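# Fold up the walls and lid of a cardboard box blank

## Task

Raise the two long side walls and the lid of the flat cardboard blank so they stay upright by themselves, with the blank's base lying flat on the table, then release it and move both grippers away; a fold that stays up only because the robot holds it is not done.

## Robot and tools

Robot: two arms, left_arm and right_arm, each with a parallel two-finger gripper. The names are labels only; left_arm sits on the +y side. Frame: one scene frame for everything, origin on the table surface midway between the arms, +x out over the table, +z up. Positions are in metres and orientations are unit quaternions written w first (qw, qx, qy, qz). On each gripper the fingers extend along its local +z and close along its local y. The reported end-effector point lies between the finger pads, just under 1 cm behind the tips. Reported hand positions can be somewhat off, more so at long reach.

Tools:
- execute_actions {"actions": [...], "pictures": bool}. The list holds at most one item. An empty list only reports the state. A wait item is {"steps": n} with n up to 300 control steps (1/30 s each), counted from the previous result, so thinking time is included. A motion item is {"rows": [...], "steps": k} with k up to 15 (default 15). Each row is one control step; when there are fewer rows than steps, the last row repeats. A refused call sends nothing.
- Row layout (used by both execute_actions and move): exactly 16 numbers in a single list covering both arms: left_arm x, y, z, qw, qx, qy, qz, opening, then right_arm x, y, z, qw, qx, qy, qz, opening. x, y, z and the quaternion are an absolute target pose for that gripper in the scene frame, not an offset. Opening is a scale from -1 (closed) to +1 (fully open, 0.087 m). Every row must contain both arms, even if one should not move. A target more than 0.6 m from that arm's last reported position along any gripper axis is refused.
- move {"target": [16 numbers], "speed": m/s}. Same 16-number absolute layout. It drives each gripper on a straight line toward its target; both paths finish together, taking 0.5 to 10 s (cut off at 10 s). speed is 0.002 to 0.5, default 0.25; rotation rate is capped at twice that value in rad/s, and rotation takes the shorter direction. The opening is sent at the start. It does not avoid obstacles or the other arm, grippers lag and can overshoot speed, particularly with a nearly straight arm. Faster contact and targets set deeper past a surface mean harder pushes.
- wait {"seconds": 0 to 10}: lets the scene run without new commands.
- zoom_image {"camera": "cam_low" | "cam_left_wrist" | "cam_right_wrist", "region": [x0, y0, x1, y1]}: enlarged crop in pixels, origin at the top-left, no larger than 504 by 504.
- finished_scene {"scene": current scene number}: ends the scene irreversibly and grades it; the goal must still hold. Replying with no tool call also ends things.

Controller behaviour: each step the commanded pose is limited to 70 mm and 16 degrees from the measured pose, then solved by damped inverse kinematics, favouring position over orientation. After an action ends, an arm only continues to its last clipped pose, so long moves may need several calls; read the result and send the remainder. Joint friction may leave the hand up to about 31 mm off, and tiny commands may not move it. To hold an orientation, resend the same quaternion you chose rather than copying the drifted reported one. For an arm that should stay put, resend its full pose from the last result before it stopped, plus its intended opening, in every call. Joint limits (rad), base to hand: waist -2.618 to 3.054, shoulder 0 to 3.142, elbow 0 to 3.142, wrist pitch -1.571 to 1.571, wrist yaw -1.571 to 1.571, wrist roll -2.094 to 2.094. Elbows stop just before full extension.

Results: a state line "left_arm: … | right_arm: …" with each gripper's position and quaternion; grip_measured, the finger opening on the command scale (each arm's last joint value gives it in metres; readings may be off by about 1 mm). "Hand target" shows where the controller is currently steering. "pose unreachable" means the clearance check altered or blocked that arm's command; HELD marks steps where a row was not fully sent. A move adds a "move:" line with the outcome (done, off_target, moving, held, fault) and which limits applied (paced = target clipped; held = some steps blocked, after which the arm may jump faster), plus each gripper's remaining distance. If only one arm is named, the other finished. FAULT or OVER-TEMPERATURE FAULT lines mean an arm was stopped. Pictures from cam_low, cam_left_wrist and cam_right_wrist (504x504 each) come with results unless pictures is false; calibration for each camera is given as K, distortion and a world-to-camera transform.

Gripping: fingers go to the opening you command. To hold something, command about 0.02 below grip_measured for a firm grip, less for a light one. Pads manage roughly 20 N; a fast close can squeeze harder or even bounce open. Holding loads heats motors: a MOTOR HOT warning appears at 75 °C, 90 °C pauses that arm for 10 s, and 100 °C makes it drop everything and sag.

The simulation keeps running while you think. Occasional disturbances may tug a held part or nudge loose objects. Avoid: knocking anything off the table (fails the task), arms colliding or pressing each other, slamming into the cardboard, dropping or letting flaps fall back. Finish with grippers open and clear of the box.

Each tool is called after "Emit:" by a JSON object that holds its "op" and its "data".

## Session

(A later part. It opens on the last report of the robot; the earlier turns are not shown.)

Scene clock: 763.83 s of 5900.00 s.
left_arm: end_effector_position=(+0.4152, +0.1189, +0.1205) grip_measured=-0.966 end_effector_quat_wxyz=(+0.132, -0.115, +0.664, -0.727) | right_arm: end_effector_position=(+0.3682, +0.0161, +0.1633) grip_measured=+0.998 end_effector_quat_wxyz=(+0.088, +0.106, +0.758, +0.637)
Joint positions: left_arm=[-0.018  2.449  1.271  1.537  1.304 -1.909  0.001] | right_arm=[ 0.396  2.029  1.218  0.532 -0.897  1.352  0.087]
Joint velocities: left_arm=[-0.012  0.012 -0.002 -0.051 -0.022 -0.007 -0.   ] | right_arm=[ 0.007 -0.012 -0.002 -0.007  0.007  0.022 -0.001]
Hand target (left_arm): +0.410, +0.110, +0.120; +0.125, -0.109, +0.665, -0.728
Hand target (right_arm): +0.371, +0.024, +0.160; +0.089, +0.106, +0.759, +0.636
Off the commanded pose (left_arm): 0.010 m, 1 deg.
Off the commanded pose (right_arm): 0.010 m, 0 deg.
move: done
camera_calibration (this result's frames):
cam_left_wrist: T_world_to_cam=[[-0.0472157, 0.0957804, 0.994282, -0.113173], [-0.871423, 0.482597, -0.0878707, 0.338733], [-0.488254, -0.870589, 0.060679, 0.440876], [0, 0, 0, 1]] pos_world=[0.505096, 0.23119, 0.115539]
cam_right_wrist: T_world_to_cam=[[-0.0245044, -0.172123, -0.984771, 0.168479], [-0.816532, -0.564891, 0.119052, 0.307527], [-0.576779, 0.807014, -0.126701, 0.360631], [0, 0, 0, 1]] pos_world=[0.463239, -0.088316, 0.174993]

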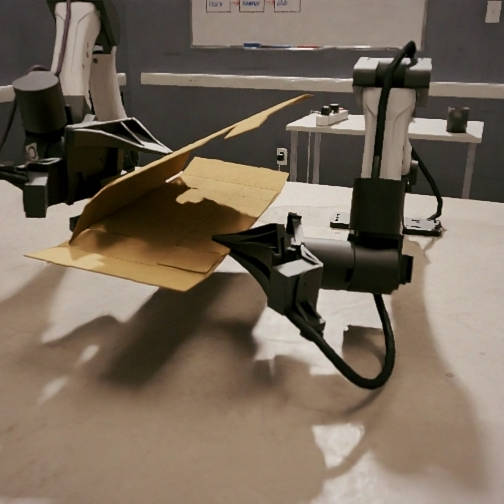

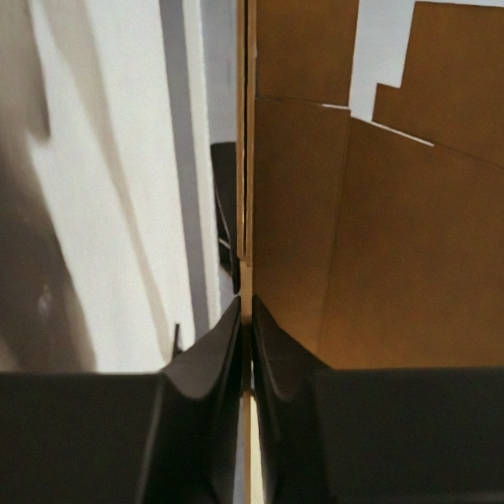

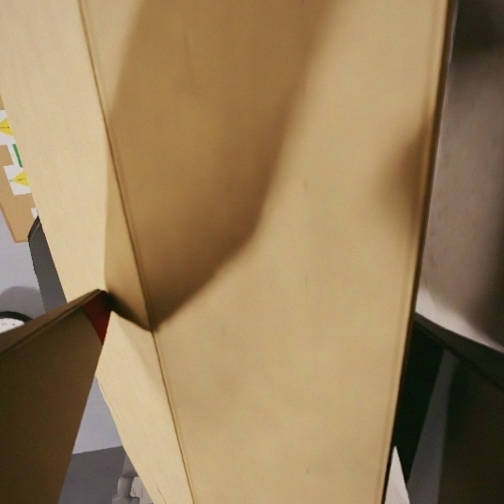

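Emit:
{"op": "move", "data": {"target": [0.41,0.11,0.12,0.125,-0.109,0.665,-0.728,-1, 0.368,0.01,0.135,0.089,0.106,0.758,0.636,0.0], "speed": 0.04}}

Emit:
{"op": "move", "data": {"target": [0.41,0.11,0.12,0.125,-0.109,0.665,-0.728,-1, 0.368,0.005,0.125,0.098,0.098,0.70,0.70,-0.6], "speed": 0.04}}

Scene clock: 769.93 s of 5900.00 s.
left_arm: end_effector_position=(+0.4160, +0.1192, +0.1198) grip_measured=-0.965 end_effector_quat_wxyz=(+0.130, -0.119, +0.664, -0.727) | right_arm: end_effector_position=(+0.3679, +0.0138, +0.1501) grip_measured=+0.143 end_effector_quat_wxyz=(+0.098, +0.091, +0.755, +0.642)
Joint positions: left_arm=[-0.018  2.45   1.271  1.529  1.302 -1.91   0.002] | right_arm=[ 0.39   2.062  1.19   0.616 -0.911  1.336  0.05 ]
Joint velocities: left_arm=[-0.012  0.017 -0.002  0.037  0.007 -0.022  0.   ] | right_arm=[-0.002  0.002 -0.017 -0.037  0.007  0.007 -0.   ]
Hand target (left_arm): +0.410, +0.110, +0.120; +0.125, -0.109, +0.665, -0.728
Hand target (right_arm): +0.368, +0.010, +0.135; +0.089, +0.106, +0.759, +0.637
Off the commanded pose (left_arm): 0.011 m, 1 deg.
Off the commanded pose (right_arm): 0.016 m, 2 deg.
After step 90, 2.10 s passed at rest.
move: off_target (left_arm, right_arm)
camera_calibration (this result's frames):
cam_left_wrist: T_world_to_cam=[[-0.0381448, 0.0976074, 0.994494, -0.116453], [-0.873395, 0.48029, -0.0806393, 0.339436], [-0.485516, -0.871662, 0.0669293, 0.439771], [0, 0, 0, 1]] pos_world=[0.505536, 0.231671, 0.11375]
cam_right_wrist: T_world_to_cam=[[0.0118412, -0.164706, -0.986272, 0.141803], [-0.814368, -0.573931, 0.0860685, 0.31181], [-0.580228, 0.802169, -0.140928, 0.364081], [0, 0, 0, 1]] pos_world=[0.463499, -0.0897416, 0.164329]

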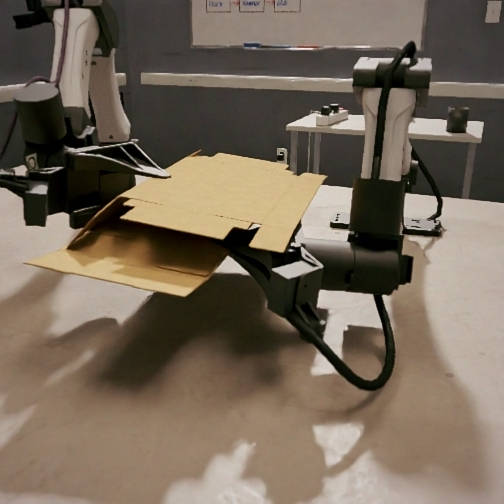

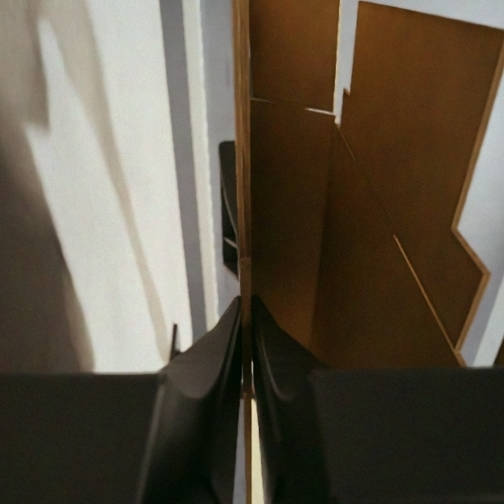

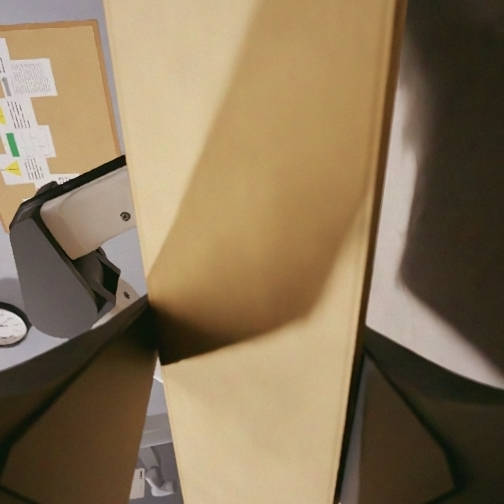

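Scene clock: 772.20 s of 5900.00 s.
left_arm: end_effector_position=(+0.4156, +0.1190, +0.1183) grip_measured=-0.935 end_effector_quat_wxyz=(+0.141, -0.108, +0.666, -0.725) | right_arm: end_effector_position=(+0.3679, +0.0105, +0.1352) grip_measured=+0.105 end_effector_quat_wxyz=(+0.102, +0.086, +0.700, +0.701)
Joint positions: left_arm=[-0.018  2.45   1.271  1.529  1.305 -1.878  0.003] | right_arm=[ 0.377  2.213  1.119  1.102 -0.945  1.555  0.048]
Joint velocities: left_arm=[ 0.012 -0.007 -0.027 -0.037 -0.051  0.066 -0.001] | right_arm=[-0.002  0.007 -0.007  0.007 -0.007 -0.022 -0.001]
Hand target (left_arm): +0.410, +0.110, +0.120; +0.125, -0.109, +0.666, -0.728
Hand target (right_arm): +0.368, +0.005, +0.125; +0.098, +0.097, +0.701, +0.699
Off the commanded pose (left_arm): 0.011 m, 2 deg.
Off the commanded pose (right_arm): 0.012 m, 1 deg.
move: off_target (left_arm, right_arm)
camera_calibration (this result's frames):
cam_left_wrist: T_world_to_cam=[[-0.0682155, 0.0855631, 0.993995, -0.100959], [-0.870857, 0.481013, -0.10117, 0.340351], [-0.486781, -0.872528, 0.0417006, 0.443146], [0, 0, 0, 1]] pos_world=[0.505225, 0.231583, 0.116307]
cam_right_wrist: T_world_to_cam=[[0.0464386, -0.00821846, -0.998887, 0.113984], [-0.812784, -0.58163, -0.0330011, 0.326853], [-0.580712, 0.813412, -0.0336899, 0.35017], [0, 0, 0, 1]] pos_world=[0.463715, -0.0937886, 0.136441]

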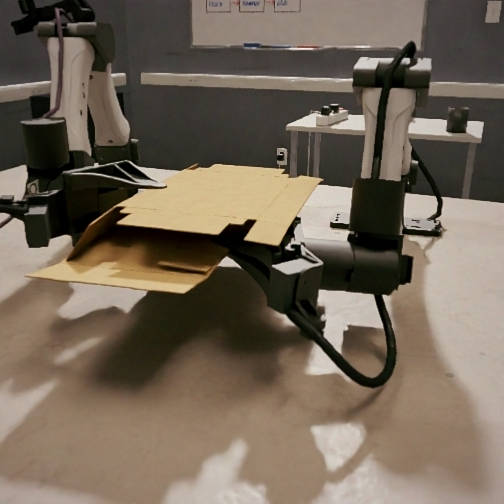

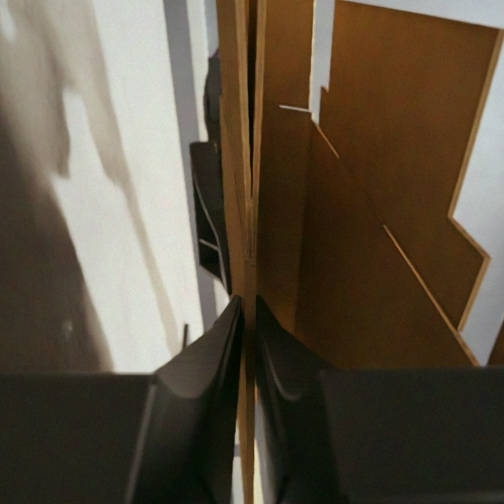

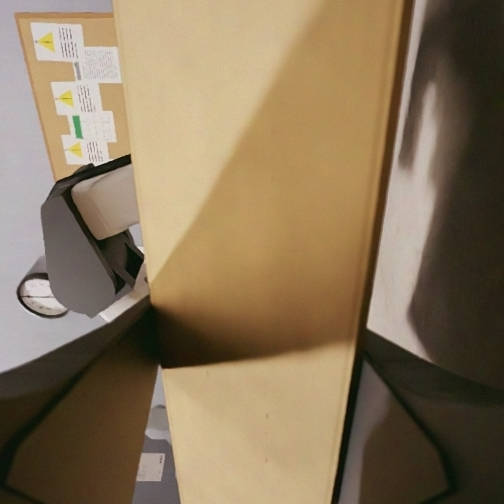

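Emit:
{"op": "move", "data": {"target": [0.415,0.119,0.118,0.125,-0.109,0.665,-0.728,-0.7, 0.368,0.01,0.135,0.098,0.098,0.70,0.70,-0.3]}}

Emit:
{"op": "move", "data": {"target": [0.40,0.22,0.11,0.098,-0.098,0.70,-0.70,-0.7, 0.368,0.01,0.135,0.098,0.098,0.70,0.70,-0.5], "speed": 0.06}}

Scene clock: 778.97 s of 5900.00 s.
left_arm: end_effector_position=(+0.4160, +0.1192, +0.1199) grip_measured=-0.699 end_effector_quat_wxyz=(+0.131, -0.119, +0.663, -0.727) | right_arm: end_effector_position=(+0.3685, +0.0105, +0.1305) grip_measured=+0.101 end_effector_quat_wxyz=(+0.094, +0.096, +0.704, +0.698)
Joint positions: left_arm=[-0.018  2.45   1.271  1.53   1.302 -1.91   0.013] | right_arm=[ 0.377  2.218  1.118  1.085 -0.941  1.56   0.048]
Joint velocities: left_arm=[ 0.007 -0.012 -0.032 -0.051 -0.051 -0.022 -0.   ] | right_arm=[ 0.007 -0.027  0.007  0.022  0.022 -0.022 -0.   ]
Hand target (left_arm): +0.415, +0.119, +0.118; +0.125, -0.109, +0.666, -0.727
Hand target (right_arm): +0.368, +0.010, +0.135; +0.098, +0.098, +0.700, +0.700
Off the commanded pose (left_arm): 0.002 m, 1 deg.
Off the commanded pose (right_arm): 0.005 m, 1 deg.
After step 90, 3.07 s passed at rest.
move: done
camera_calibration (this result's frames):
cam_left_wrist: T_world_to_cam=[[-0.0393054, 0.0975135, 0.994458, -0.116017], [-0.873492, 0.479953, -0.081587, 0.339662], [-0.485248, -0.871858, 0.0663125, 0.439774], [0, 0, 0, 1]] pos_world=[0.505531, 0.231712, 0.113923]
cam_right_wrist: T_world_to_cam=[[0.0205701, -0.0149465, -0.999677, 0.118915], [-0.815313, -0.578964, -0.00812021, 0.324778], [-0.578655, 0.815216, -0.0240954, 0.348339], [0, 0, 0, 1]] pos_world=[0.463918, -0.0941602, 0.129907]

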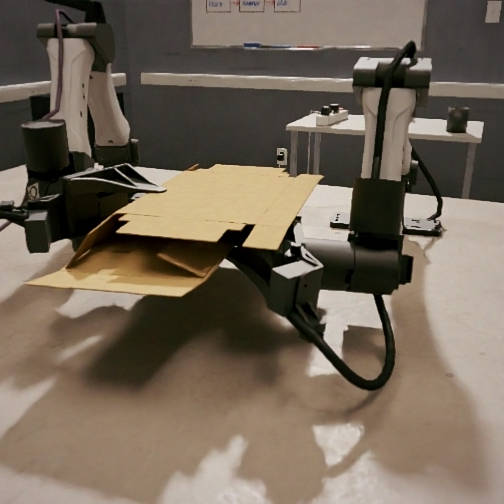

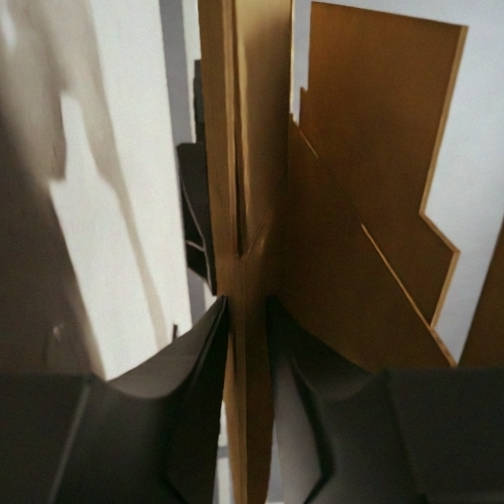

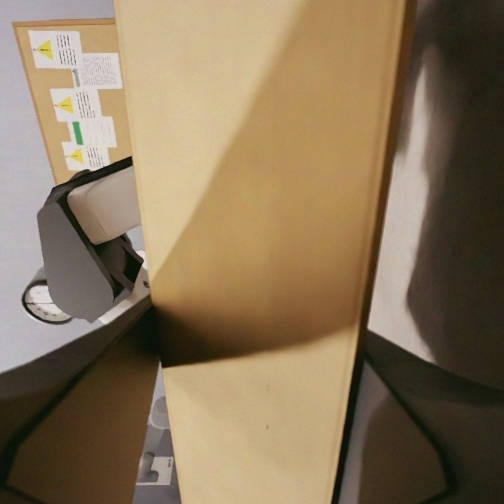

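Scene clock: 781.03 s of 5900.00 s.
left_arm: end_effector_position=(+0.3998, +0.2153, +0.1113) grip_measured=-0.700 end_effector_quat_wxyz=(+0.115, -0.109, +0.699, -0.697) | right_arm: end_effector_position=(+0.3678, +0.0122, +0.1287) grip_measured=+0.115 end_effector_quat_wxyz=(+0.091, +0.100, +0.706, +0.696)
Joint positions: left_arm=[ 0.201  2.464  1.335  1.53   1.573 -1.963  0.013] | right_arm=[ 0.382  2.218  1.118  1.073 -0.936  1.56   0.049]
Joint velocities: left_arm=[-0.012  0.002 -0.007  0.051  0.007  0.051  0.   ] | right_arm=[ 0.002 -0.007 -0.002  0.066 -0.051  0.007  0.   ]
Hand target (left_arm): +0.401, +0.220, +0.110; +0.113, -0.113, +0.699, -0.697
Hand target (right_arm): +0.368, +0.010, +0.135; +0.098, +0.098, +0.701, +0.700
Off the commanded pose (left_arm): 0.005 m, 2 deg.
Off the commanded pose (right_arm): 0.007 m, 1 deg.
joint sent to its limit (left arm) — the command would take joint 5 (wrist yaw) past its upper limit, so that joint was sent only as far as its limit.
move: done
camera_calibration (this result's frames):
cam_left_wrist: T_world_to_cam=[[-0.0138812, 0.00886577, 0.999864, -0.109229], [-0.856123, 0.51651, -0.0164655, 0.256564], [-0.516586, -0.856235, 0.000420406, 0.532774], [0, 0, 0, 1]] pos_world=[0.493358, 0.32463, 0.113215]
cam_right_wrist: T_world_to_cam=[[0.00918617, -0.0193683, -0.99977, 0.121433], [-0.815558, -0.578663, 0.0037167, 0.323824], [-0.578602, 0.815337, -0.0211117, 0.346073], [0, 0, 0, 1]] pos_world=[0.46322, -0.092429, 0.127508]

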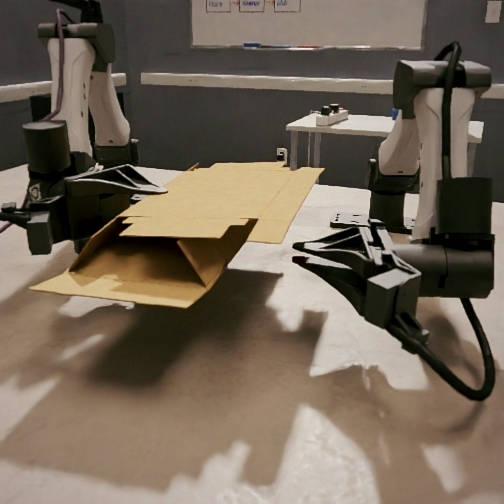

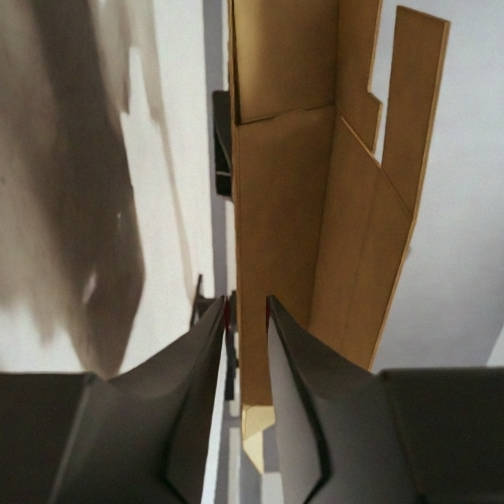

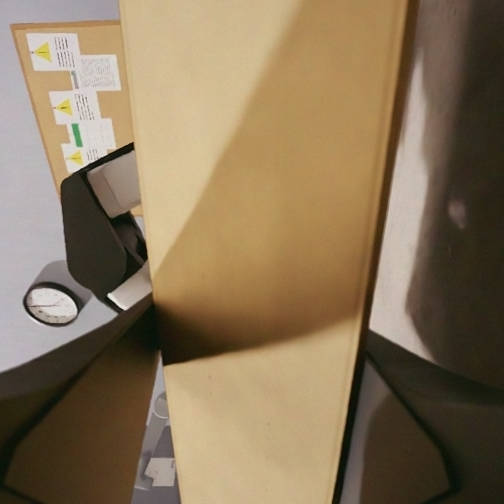

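Emit:
{"op": "move", "data": {"target": [0.40,0.23,0.185,0.089,-0.106,0.758,-0.636,0, 0.368,0.01,0.135,0.098,0.098,0.70,0.70,-0.5], "speed": 0.08}}

Emit:
{"op": "move", "data": {"target": [0.41,0.15,0.185,0.089,-0.106,0.758,-0.636,0, 0.368,0.01,0.135,0.098,0.098,0.70,0.70,-0.5], "speed": 0.06}}

Scene clock: 788.70 s of 5900.00 s.
left_arm: end_effector_position=(+0.3974, +0.2242, +0.1723) grip_measured=+0.000 end_effector_quat_wxyz=(+0.116, -0.121, +0.698, -0.696) | right_arm: end_effector_position=(+0.3678, +0.0122, +0.1284) grip_measured=+0.124 end_effector_quat_wxyz=(+0.090, +0.100, +0.706, +0.695)
Joint positions: left_arm=[ 0.223  2.317  1.335  1.484  1.577 -2.078  0.044] | right_arm=[ 0.382  2.218  1.118  1.071 -0.936  1.56   0.049]
Joint velocities: left_arm=[ 0.002 -0.002 -0.007 -0.037 -0.037 -0.081 -0.001] | right_arm=[-0.007  0.007 -0.012 -0.007 -0.081  0.037  0.   ]
Hand target (left_arm): +0.399, +0.229, +0.185; +0.123, -0.120, +0.699, -0.695
Hand target (right_arm): +0.368, +0.010, +0.135; +0.098, +0.098, +0.701, +0.700
Off the commanded pose (left_arm): 0.014 m, 10 deg.
Off the commanded pose (right_arm): 0.007 m, 1 deg.
joint sent to its limit (left arm) — the command would take joint 5 (wrist yaw) past its upper limit, so that joint was sent only as far as its limit.
After step 90, 3.13 s passed at rest.
move: off_target (left_arm)
camera_calibration (this result's frames):
cam_left_wrist: T_world_to_cam=[[-0.000817928, 0.011226, 0.999937, -0.176034], [-0.866061, 0.499898, -0.00632064, 0.25685], [-0.499937, -0.866011, 0.00931354, 0.533144], [0, 0, 0, 1]] pos_world=[0.488842, 0.335286, 0.17268]
cam_right_wrist: T_world_to_cam=[[0.00704791, -0.0201833, -0.999771, 0.1219], [-0.815548, -0.578659, 0.00593271, 0.323527], [-0.578647, 0.81532, -0.0205388, 0.346006], [0, 0, 0, 1]] pos_world=[0.463208, -0.0924337, 0.127059]

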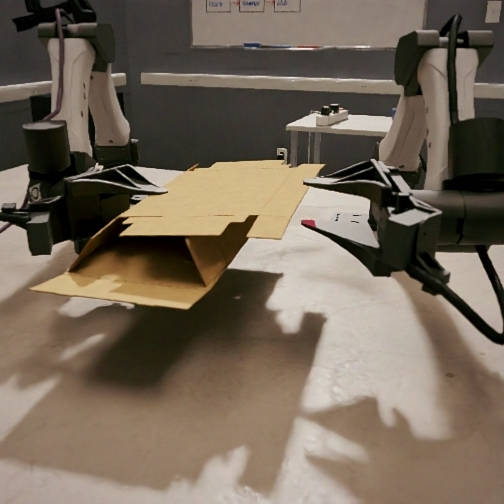

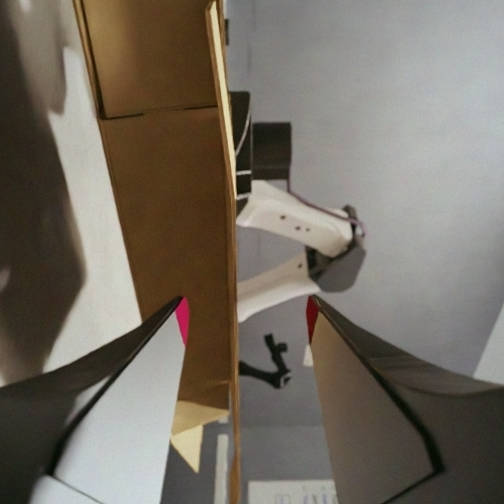

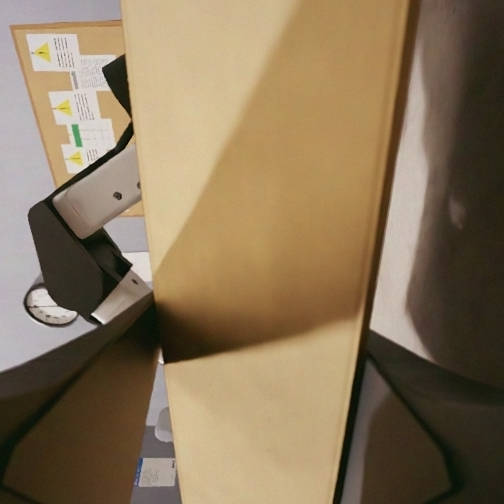

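Scene clock: 794.07 s of 5900.00 s.
left_arm: end_effector_position=(+0.4067, +0.1524, +0.1913) grip_measured=+0.000 end_effector_quat_wxyz=(+0.100, -0.108, +0.751, -0.644) | right_arm: end_effector_position=(+0.3678, +0.0122, +0.1288) grip_measured=+0.125 end_effector_quat_wxyz=(+0.091, +0.100, +0.706, +0.696)
Joint positions: left_arm=[ 0.055  2.119  1.627 -0.406  1.377 -0.671  0.044] | right_arm=[ 0.382  2.218  1.118  1.073 -0.936  1.56   0.049]
Joint velocities: left_arm=[-0.002  0.071  0.056 -0.125 -0.066  0.125 -0.001] | right_arm=[ 0.012  0.012 -0.007  0.022 -0.007  0.022  0.   ]
Hand target (left_arm): +0.408, +0.149, +0.188; +0.092, -0.108, +0.753, -0.643
Hand target (right_arm): +0.368, +0.010, +0.135; +0.098, +0.098, +0.701, +0.700
Off the commanded pose (left_arm): 0.007 m, 2 deg.
Off the commanded pose (right_arm): 0.007 m, 1 deg.
move: done
camera_calibration (this result's frames):
cam_left_wrist: T_world_to_cam=[[0.0273378, -0.134646, 0.990517, -0.181603], [-0.84309, 0.529276, 0.0952161, 0.2677], [-0.537077, -0.837698, -0.0990494, 0.50702], [0, 0, 0, 1]] pos_world=[0.502968, 0.25859, 0.204612]
cam_right_wrist: T_world_to_cam=[[0.00954254, -0.0192324, -0.99977, 0.121356], [-0.815559, -0.578664, 0.00334737, 0.323873], [-0.578595, 0.81534, -0.0212071, 0.346084], [0, 0, 0, 1]] pos_world=[0.463222, -0.0924283, 0.127583]

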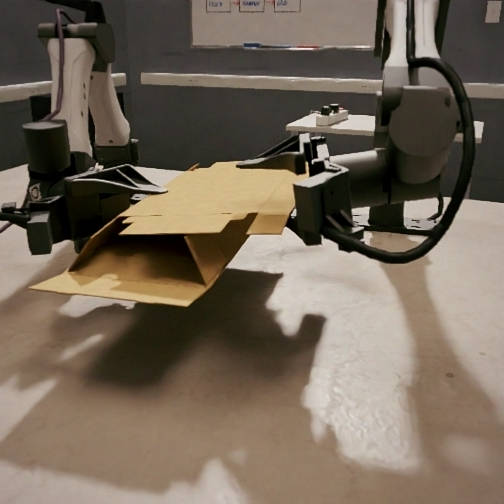

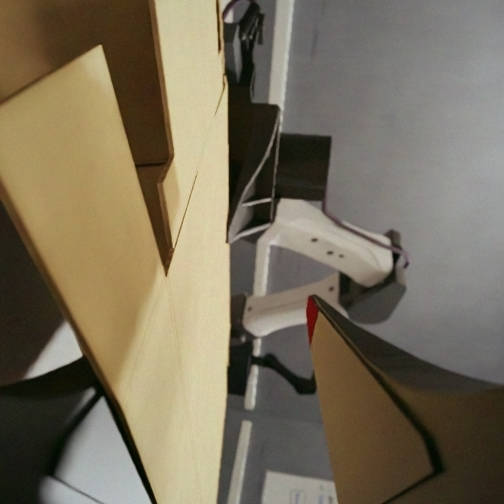

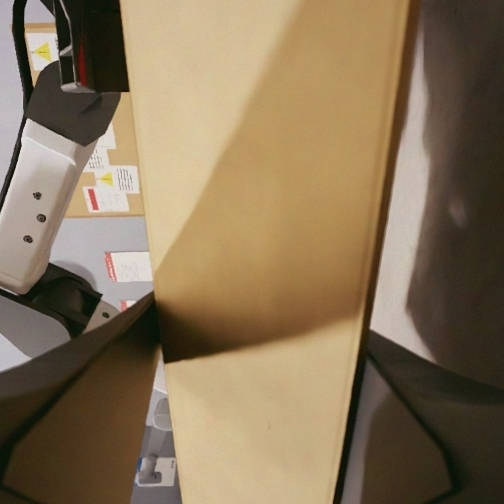

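Emit:
{"op": "move", "data": {"target": [0.41,0.15,0.18,0.089,-0.106,0.758,-0.636,-1, 0.368,0.01,0.135,0.098,0.098,0.70,0.70,-0.5]}}

Emit:
{"op": "move", "data": {"target": [0.405,0.195,0.22,0.074,-0.118,0.84,-0.525,-1, 0.368,0.0,0.135,0.098,0.098,0.70,0.70,-0.6], "speed": 0.04}}

Scene clock: 798.83 s of 5900.00 s.
left_arm: end_effector_position=(+0.4087, +0.1535, +0.1778) grip_measured=-0.997 end_effector_quat_wxyz=(+0.102, -0.104, +0.758, -0.636) | right_arm: end_effector_position=(+0.3699, +0.0122, +0.1299) grip_measured=+0.125 end_effector_quat_wxyz=(+0.091, +0.108, +0.704, +0.696)
Joint positions: left_arm=[ 0.055  2.15   1.649 -0.463  1.361 -0.596  0.   ] | right_arm=[ 0.382  2.218  1.118  1.077 -0.925  1.575  0.049]
Joint velocities: left_arm=[ 0.002 -0.022  0.007 -0.051 -0.037  0.037 -0.001] | right_arm=[ 0.007  0.017 -0.002 -0.066  0.022  0.037  0.   ]
Hand target (left_arm): +0.410, +0.150, +0.180; +0.091, -0.108, +0.758, -0.637
Hand target (right_arm): +0.368, +0.010, +0.135; +0.098, +0.098, +0.700, +0.700
Off the commanded pose (left_arm): 0.004 m, 1 deg.
Off the commanded pose (right_arm): 0.006 m, 2 deg.
After step 90, 1.03 s passed at rest.
move: done
camera_calibration (this result's frames):
cam_left_wrist: T_world_to_cam=[[0.0225387, -0.157404, 0.987277, -0.162164], [-0.842212, 0.529103, 0.103583, 0.268296], [-0.538675, -0.833831, -0.120642, 0.511538], [0, 0, 0, 1]] pos_world=[0.50517, 0.259055, 0.194022]
cam_right_wrist: T_world_to_cam=[[-0.00166699, -0.0140275, -0.9999, 0.126578], [-0.822183, -0.569146, 0.00935522, 0.327081], [-0.569221, 0.822117, -0.0105844, 0.342449], [0, 0, 0, 1]] pos_world=[0.464061, -0.0936009, 0.12713]

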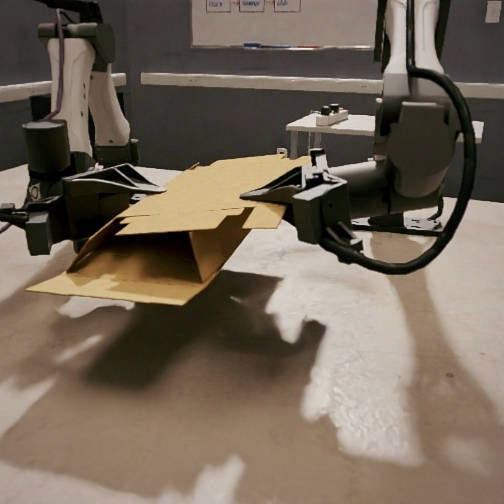

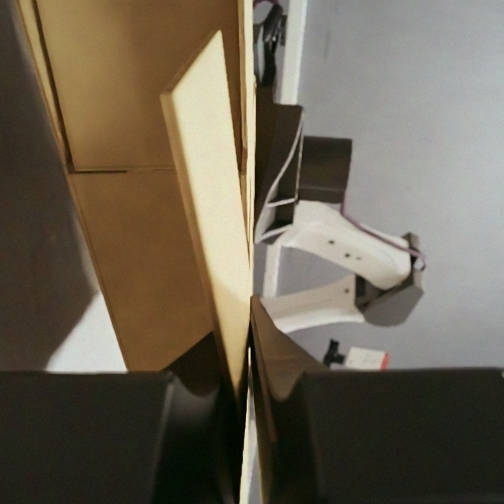

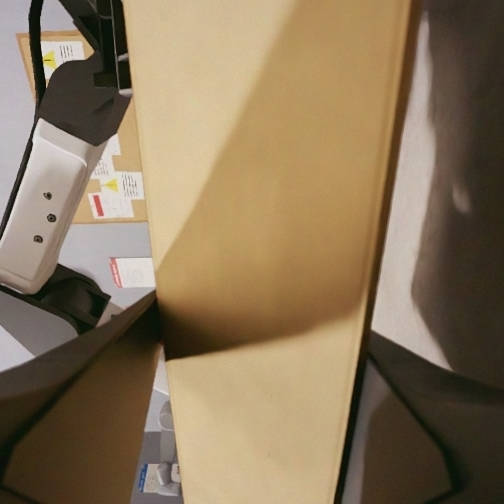

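Scene clock: 802.67 s of 5900.00 s.
left_arm: end_effector_position=(+0.3982, +0.1716, +0.2125) grip_measured=-0.998 end_effector_quat_wxyz=(+0.049, -0.110, +0.837, -0.534) | right_arm: end_effector_position=(+0.3681, +0.0134, +0.1429) grip_measured=-0.598 end_effector_quat_wxyz=(+0.103, +0.091, +0.693, +0.708)
Joint positions: left_arm=[ 0.065  2.349  2.341 -1.484  1.13  -0.127  0.   ] | right_arm=[ 0.385  2.207  1.118  1.126 -0.927  1.587  0.018]
Joint velocities: left_arm=[-0.012  0.002  0.027 -0.007  0.022  0.066  0.001] | right_arm=[-0.002 -0.007  0.012 -0.022 -0.022  0.037  0.   ]
Hand target (left_arm): +0.403, +0.194, +0.220; +0.076, -0.120, +0.839, -0.525
Hand target (right_arm): +0.368, +0.001, +0.135; +0.098, +0.098, +0.700, +0.701
Off the commanded pose (left_arm): 0.025 m, 3 deg.
Off the commanded pose (right_arm): 0.016 m, 2 deg.
move: off_target (left_arm, right_arm)
camera_calibration (this result's frames):
cam_left_wrist: T_world_to_cam=[[0.127448, -0.394051, 0.910209, -0.178106], [-0.785584, 0.520116, 0.335168, 0.175949], [-0.605488, -0.757762, -0.243272, 0.564766], [0, 0, 0, 1]] pos_world=[0.502881, 0.266262, 0.240533]
cam_right_wrist: T_world_to_cam=[[0.0432474, 0.0108869, -0.999005, 0.122601], [-0.818157, -0.573484, -0.0416681, 0.332018], [-0.573367, 0.819145, -0.0158945, 0.342816], [0, 0, 0, 1]] pos_world=[0.4629, -0.0917436, 0.141762]

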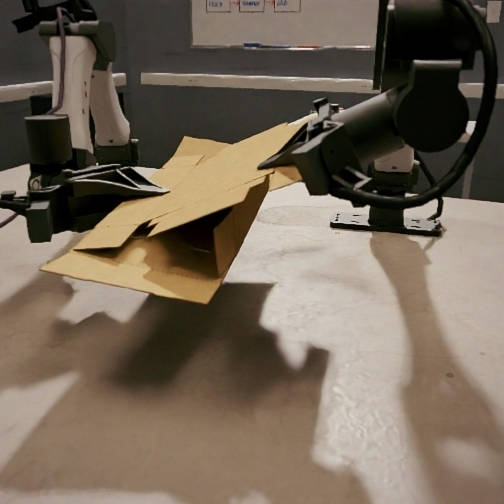

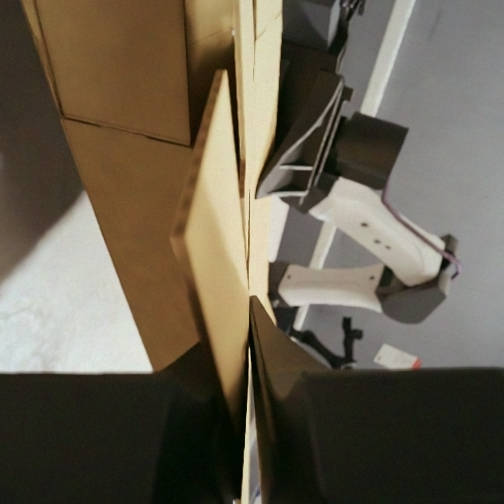

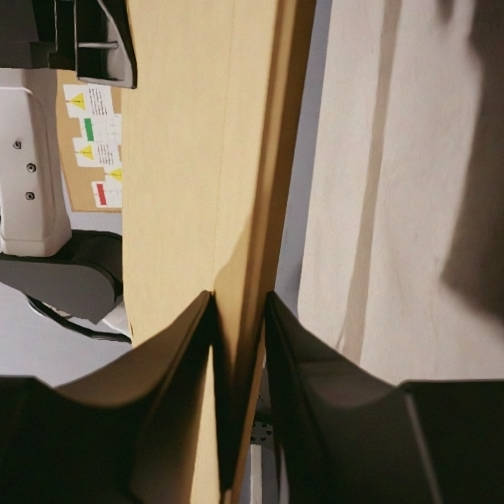

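Emit:
{"op": "move", "data": {"target": [0.40,0.16,0.235,0.059,-0.126,0.897,-0.419,-1, 0.368,0.01,0.14,0.098,0.098,0.70,0.70,-1], "speed": 0.04}}

Emit:
{"op": "wait", "data": {"seconds": 4}}

Emit:
{"op": "move", "data": {"target": [0.40,0.16,0.235,0.059,-0.126,0.897,-0.419,0.3, 0.368,0.01,0.14,0.098,0.098,0.70,0.70,-1]}}

Emit:
{"op": "move", "data": {"target": [0.36,0.27,0.30,0.059,-0.126,0.897,-0.419,0.3, 0.368,-0.01,0.065,0.059,0.126,0.897,0.419,-1], "speed": 0.08}}

Scene clock: 812.83 s of 5900.00 s.
left_arm: end_effector_position=(+0.3959, +0.1562, +0.2284) grip_measured=-0.997 end_effector_quat_wxyz=(+0.060, -0.116, +0.893, -0.430) | right_arm: end_effector_position=(+0.3668, +0.0157, +0.1385) grip_measured=-0.947 end_effector_quat_wxyz=(+0.090, +0.103, +0.698, +0.703)
Joint positions: left_arm=[-0.014  2.35   2.558 -1.579  0.883 -0.247  0.   ] | right_arm=[ 0.391  2.207  1.118  1.094 -0.924  1.594  0.002]
Joint velocities: left_arm=[-0.007  0.002 -0.007 -0.007 -0.081  0.007 -0.   ] | right_arm=[ 0.002  0.012 -0.007  0.007  0.007  0.051  0.001]
Hand target (left_arm): +0.398, +0.160, +0.235; +0.068, -0.130, +0.894, -0.422
Hand target (right_arm): +0.368, +0.010, +0.140; +0.098, +0.098, +0.700, +0.701
Off the commanded pose (left_arm): 0.009 m, 2 deg.
Off the commanded pose (right_arm): 0.006 m, 1 deg.
joint sent to its limit (left arm) — the command would take joint 4 (wrist pitch) past its lower limit, so that joint was sent only as far as its limit.
After step 90, 3.67 s passed at rest.
move: done
camera_calibration (this result's frames):
cam_left_wrist: T_world_to_cam=[[0.150057, -0.59283, 0.791224, -0.149089], [-0.788061, 0.411546, 0.45781, 0.166775], [-0.597028, -0.692231, -0.405431, 0.578996], [0, 0, 0, 1]] pos_world=[0.499478, 0.243779, 0.276354]
cam_right_wrist: T_world_to_cam=[[0.0063744, 0.00138383, -0.999979, 0.132072], [-0.817446, -0.575973, -0.00600791, 0.326984], [-0.575969, 0.817467, -0.00254028, 0.339298], [0, 0, 0, 1]] pos_world=[0.461875, -0.0892143, 0.134896]

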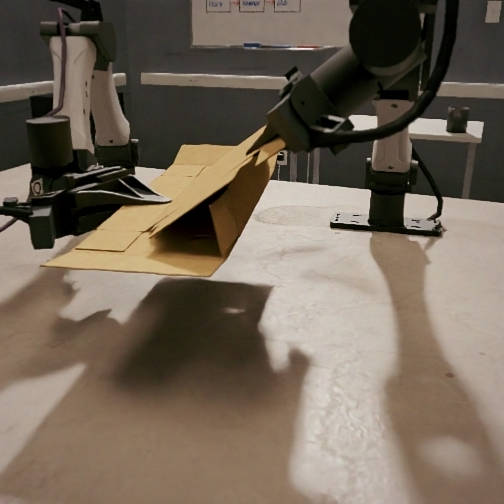

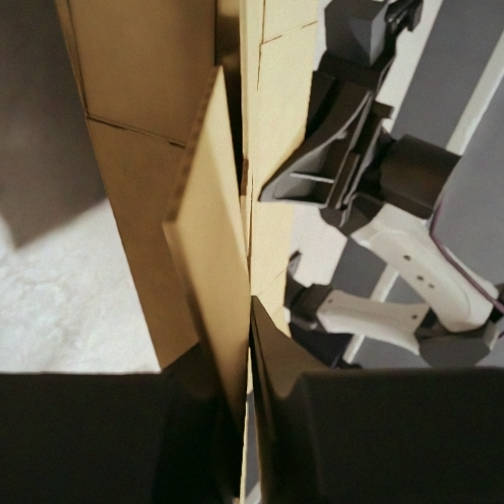

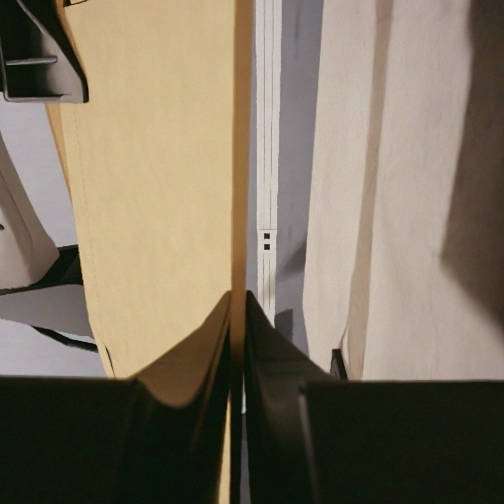

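Scene clock: 816.83 s of 5900.00 s.
left_arm: end_effector_position=(+0.3958, +0.1562, +0.2283) grip_measured=-0.996 end_effector_quat_wxyz=(+0.059, -0.116, +0.893, -0.430) | right_arm: end_effector_position=(+0.3668, +0.0157, +0.1385) grip_measured=-0.947 end_effector_quat_wxyz=(+0.090, +0.103, +0.698, +0.703)
Joint positions: left_arm=[-0.014  2.35   2.558 -1.579  0.882 -0.248  0.   ] | right_arm=[ 0.391  2.207  1.118  1.094 -0.925  1.594  0.002]
Joint velocities: left_arm=[ 0.002  0.002  0.002  0.022  0.007 -0.022  0.001] | right_arm=[-0.007 -0.007  0.002  0.066  0.051 -0.022 -0.   ]
Hand target (left_arm): +0.398, +0.160, +0.235; +0.068, -0.130, +0.894, -0.422
Hand target (right_arm): +0.368, +0.010, +0.140; +0.098, +0.098, +0.700, +0.701
Off the commanded pose (left_arm): 0.009 m, 2 deg.
Off the commanded pose (right_arm): 0.006 m, 1 deg.
Steps of this call (steps 1 to 90: nothing new was sent; then 1.00 s passed at rest). Readings (end_effector_position):
1: left_arm (+0.3958, +0.1562, +0.2284) | right_arm (+0.3668, +0.0157, +0.1385)
2: left_arm (+0.3958, +0.1562, +0.2283) | right_arm (+0.3668, +0.0157, +0.1385)
4: left_arm (+0.3958, +0.1562, +0.2283) | right_arm (+0.3668, +0.0157, +0.1385)
8: left_arm (+0.3958, +0.1562, +0.2283) | right_arm (+0.3668, +0.0157, +0.1385)
90: the state above
camera_calibration (this result's frames):
cam_left_wrist: T_world_to_cam=[[0.151614, -0.59307, 0.790747, -0.149472], [-0.78781, 0.410651, 0.459044, 0.166507], [-0.596966, -0.692556, -0.404966, 0.578891], [0, 0, 0, 1]] pos_world=[0.499417, 0.243891, 0.276191]
cam_right_wrist: T_world_to_cam=[[0.00601948, 0.0012451, -0.999981, 0.132149], [-0.817229, -0.576286, -0.00563693, 0.326803], [-0.576282, 0.817247, -0.00245141, 0.339362], [0, 0, 0, 1]] pos_world=[0.461846, -0.0891755, 0.134821]

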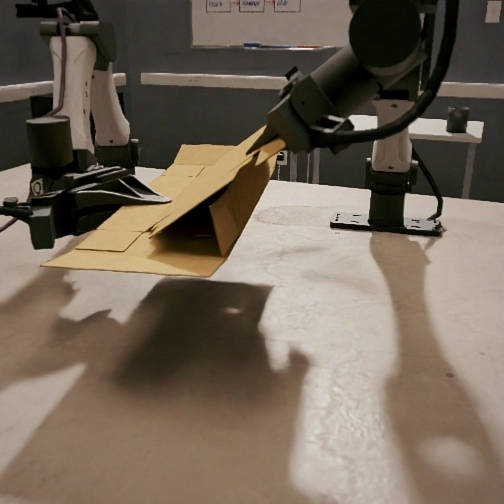

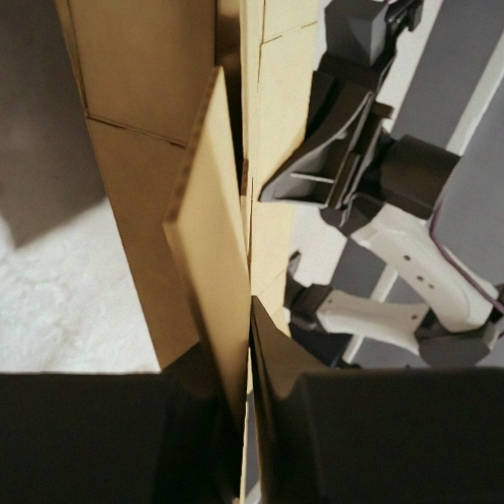

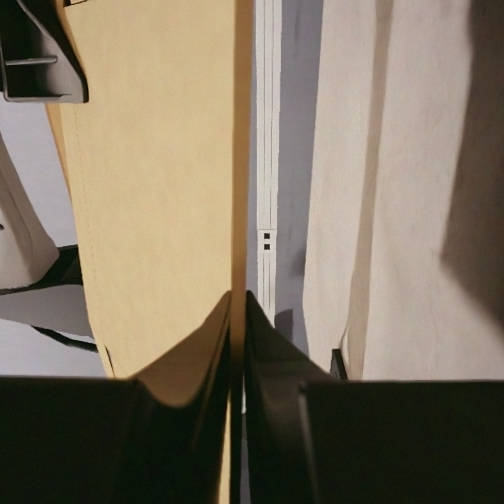

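Scene clock: 817.57 s of 5900.00 s.
left_arm: end_effector_position=(+0.3972, +0.1574, +0.2295) grip_measured=+0.300 end_effector_quat_wxyz=(+0.060, -0.127, +0.895, -0.423) | right_arm: end_effector_position=(+0.3667, +0.0157, +0.1357) grip_measured=-0.947 end_effector_quat_wxyz=(+0.091, +0.101, +0.702, +0.699)
Joint positions: left_arm=[-0.015  2.35   2.57  -1.579  0.864 -0.275  0.057] | right_arm=[ 0.391  2.207  1.118  1.08  -0.925  1.577  0.002]
Joint velocities: left_arm=[-0.012  0.002  0.002 -0.051  0.007 -0.051 -0.001] | right_arm=[-0.007  0.007 -0.002 -0.007 -0.066  0.007 -0.   ]
Hand target (left_arm): +0.399, +0.160, +0.235; +0.069, -0.130, +0.895, -0.422
Hand target (right_arm): +0.368, +0.010, +0.140; +0.098, +0.098, +0.700, +0.700
Off the commanded pose (left_arm): 0.007 m, 1 deg.
Off the commanded pose (right_arm): 0.007 m, 1 deg.
joint sent to its limit (left arm) — the command would take joint 4 (wrist pitch) past its lower limit, so that joint was sent only as far as its limit.
move: done
camera_calibration (this result's frames):
cam_left_wrist: T_world_to_cam=[[0.171345, -0.600345, 0.781171, -0.154379], [-0.791476, 0.38829, 0.472014, 0.168571], [-0.586692, -0.699155, -0.408626, 0.578815], [0, 0, 0, 1]] pos_world=[0.499459, 0.246546, 0.277547]
cam_right_wrist: T_world_to_cam=[[0.0101332, -0.00848438, -0.999913, 0.128044], [-0.816981, -0.576655, -0.00338636, 0.32634], [-0.576576, 0.816944, -0.0127749, 0.34082], [0, 0, 0, 1]] pos_world=[0.461824, -0.0891593, 0.133492]

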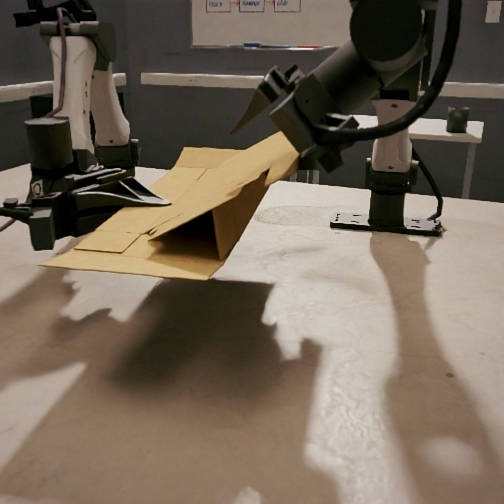

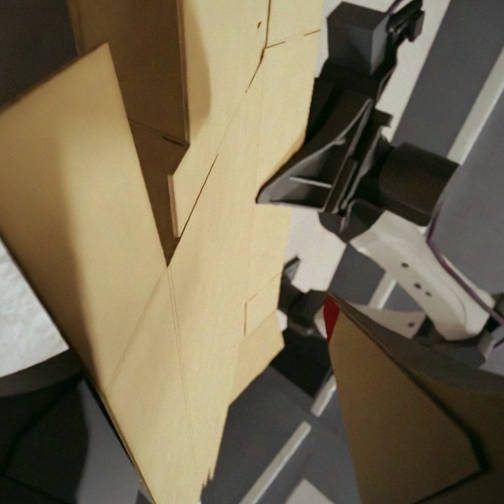

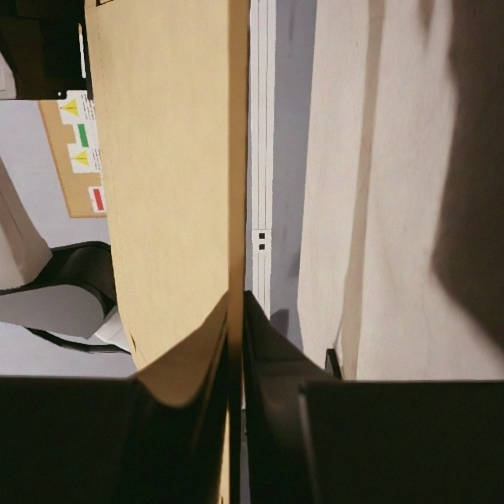

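Scene clock: 822.20 s of 5900.00 s.
left_arm: end_effector_position=(+0.3662, +0.2676, +0.2931) grip_measured=+0.300 end_effector_quat_wxyz=(+0.181, -0.186, +0.865, -0.428) | right_arm: end_effector_position=(+0.3671, -0.0011, +0.0867) grip_measured=-0.925 end_effector_quat_wxyz=(+0.069, +0.088, +0.874, +0.472)
Joint positions: left_arm=[ 0.279  2.121  2.429 -1.579  0.935 -0.178  0.057] | right_arm=[ 0.405  2.1    1.439 -0.171 -0.743  0.888  0.003]
Joint velocities: left_arm=[ 0.002 -0.002  0.002 -0.051  0.022 -0.037  0.   ] | right_arm=[ 0.017 -0.002  0.017 -0.037 -0.007 -0.022 -0.   ]
Hand target (left_arm): +0.361, +0.268, +0.299; +0.187, -0.184, +0.864, -0.430
Hand target (right_arm): +0.367, -0.010, +0.066; +0.060, +0.127, +0.894, +0.424
Off the commanded pose (left_arm): 0.010 m, 16 deg; orientation clipped at the last step of the last action.
Off the commanded pose (right_arm): 0.023 m, 8 deg.
joint sent to its limit (left arm) — the command would take joint 4 (wrist pitch) past its lower limit, so that joint was sent only as far as its limit.
move: off_target (left_arm, right_arm); limits=paced
camera_calibration (this result's frames):
cam_left_wrist: T_world_to_cam=[[0.158355, -0.55545, 0.816333, -0.150191], [-0.924698, 0.206461, 0.319856, 0.213284], [-0.346205, -0.805512, -0.480929, 0.625204], [0, 0, 0, 1]] pos_world=[0.437456, 0.376151, 0.355064]
cam_right_wrist: T_world_to_cam=[[-0.0651861, -0.543703, -0.836743, 0.0917716], [-0.775015, -0.500612, 0.385667, 0.267753], [-0.628572, 0.673628, -0.388745, 0.405734], [0, 0, 0, 1]] pos_world=[0.468527, -0.089377, 0.131253]

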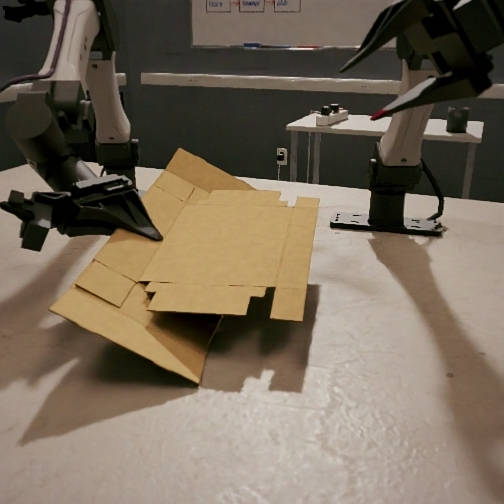

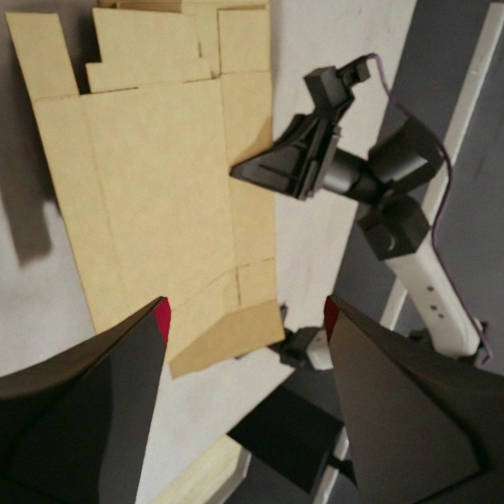

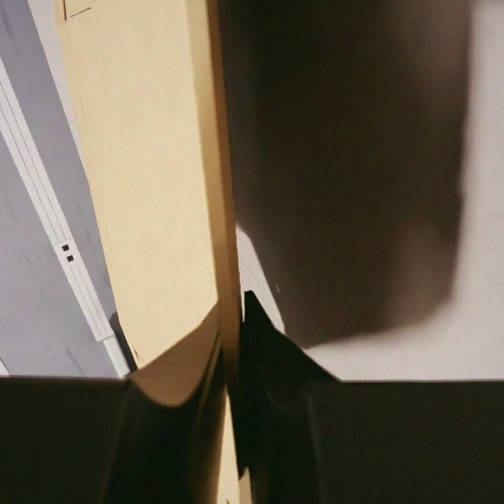

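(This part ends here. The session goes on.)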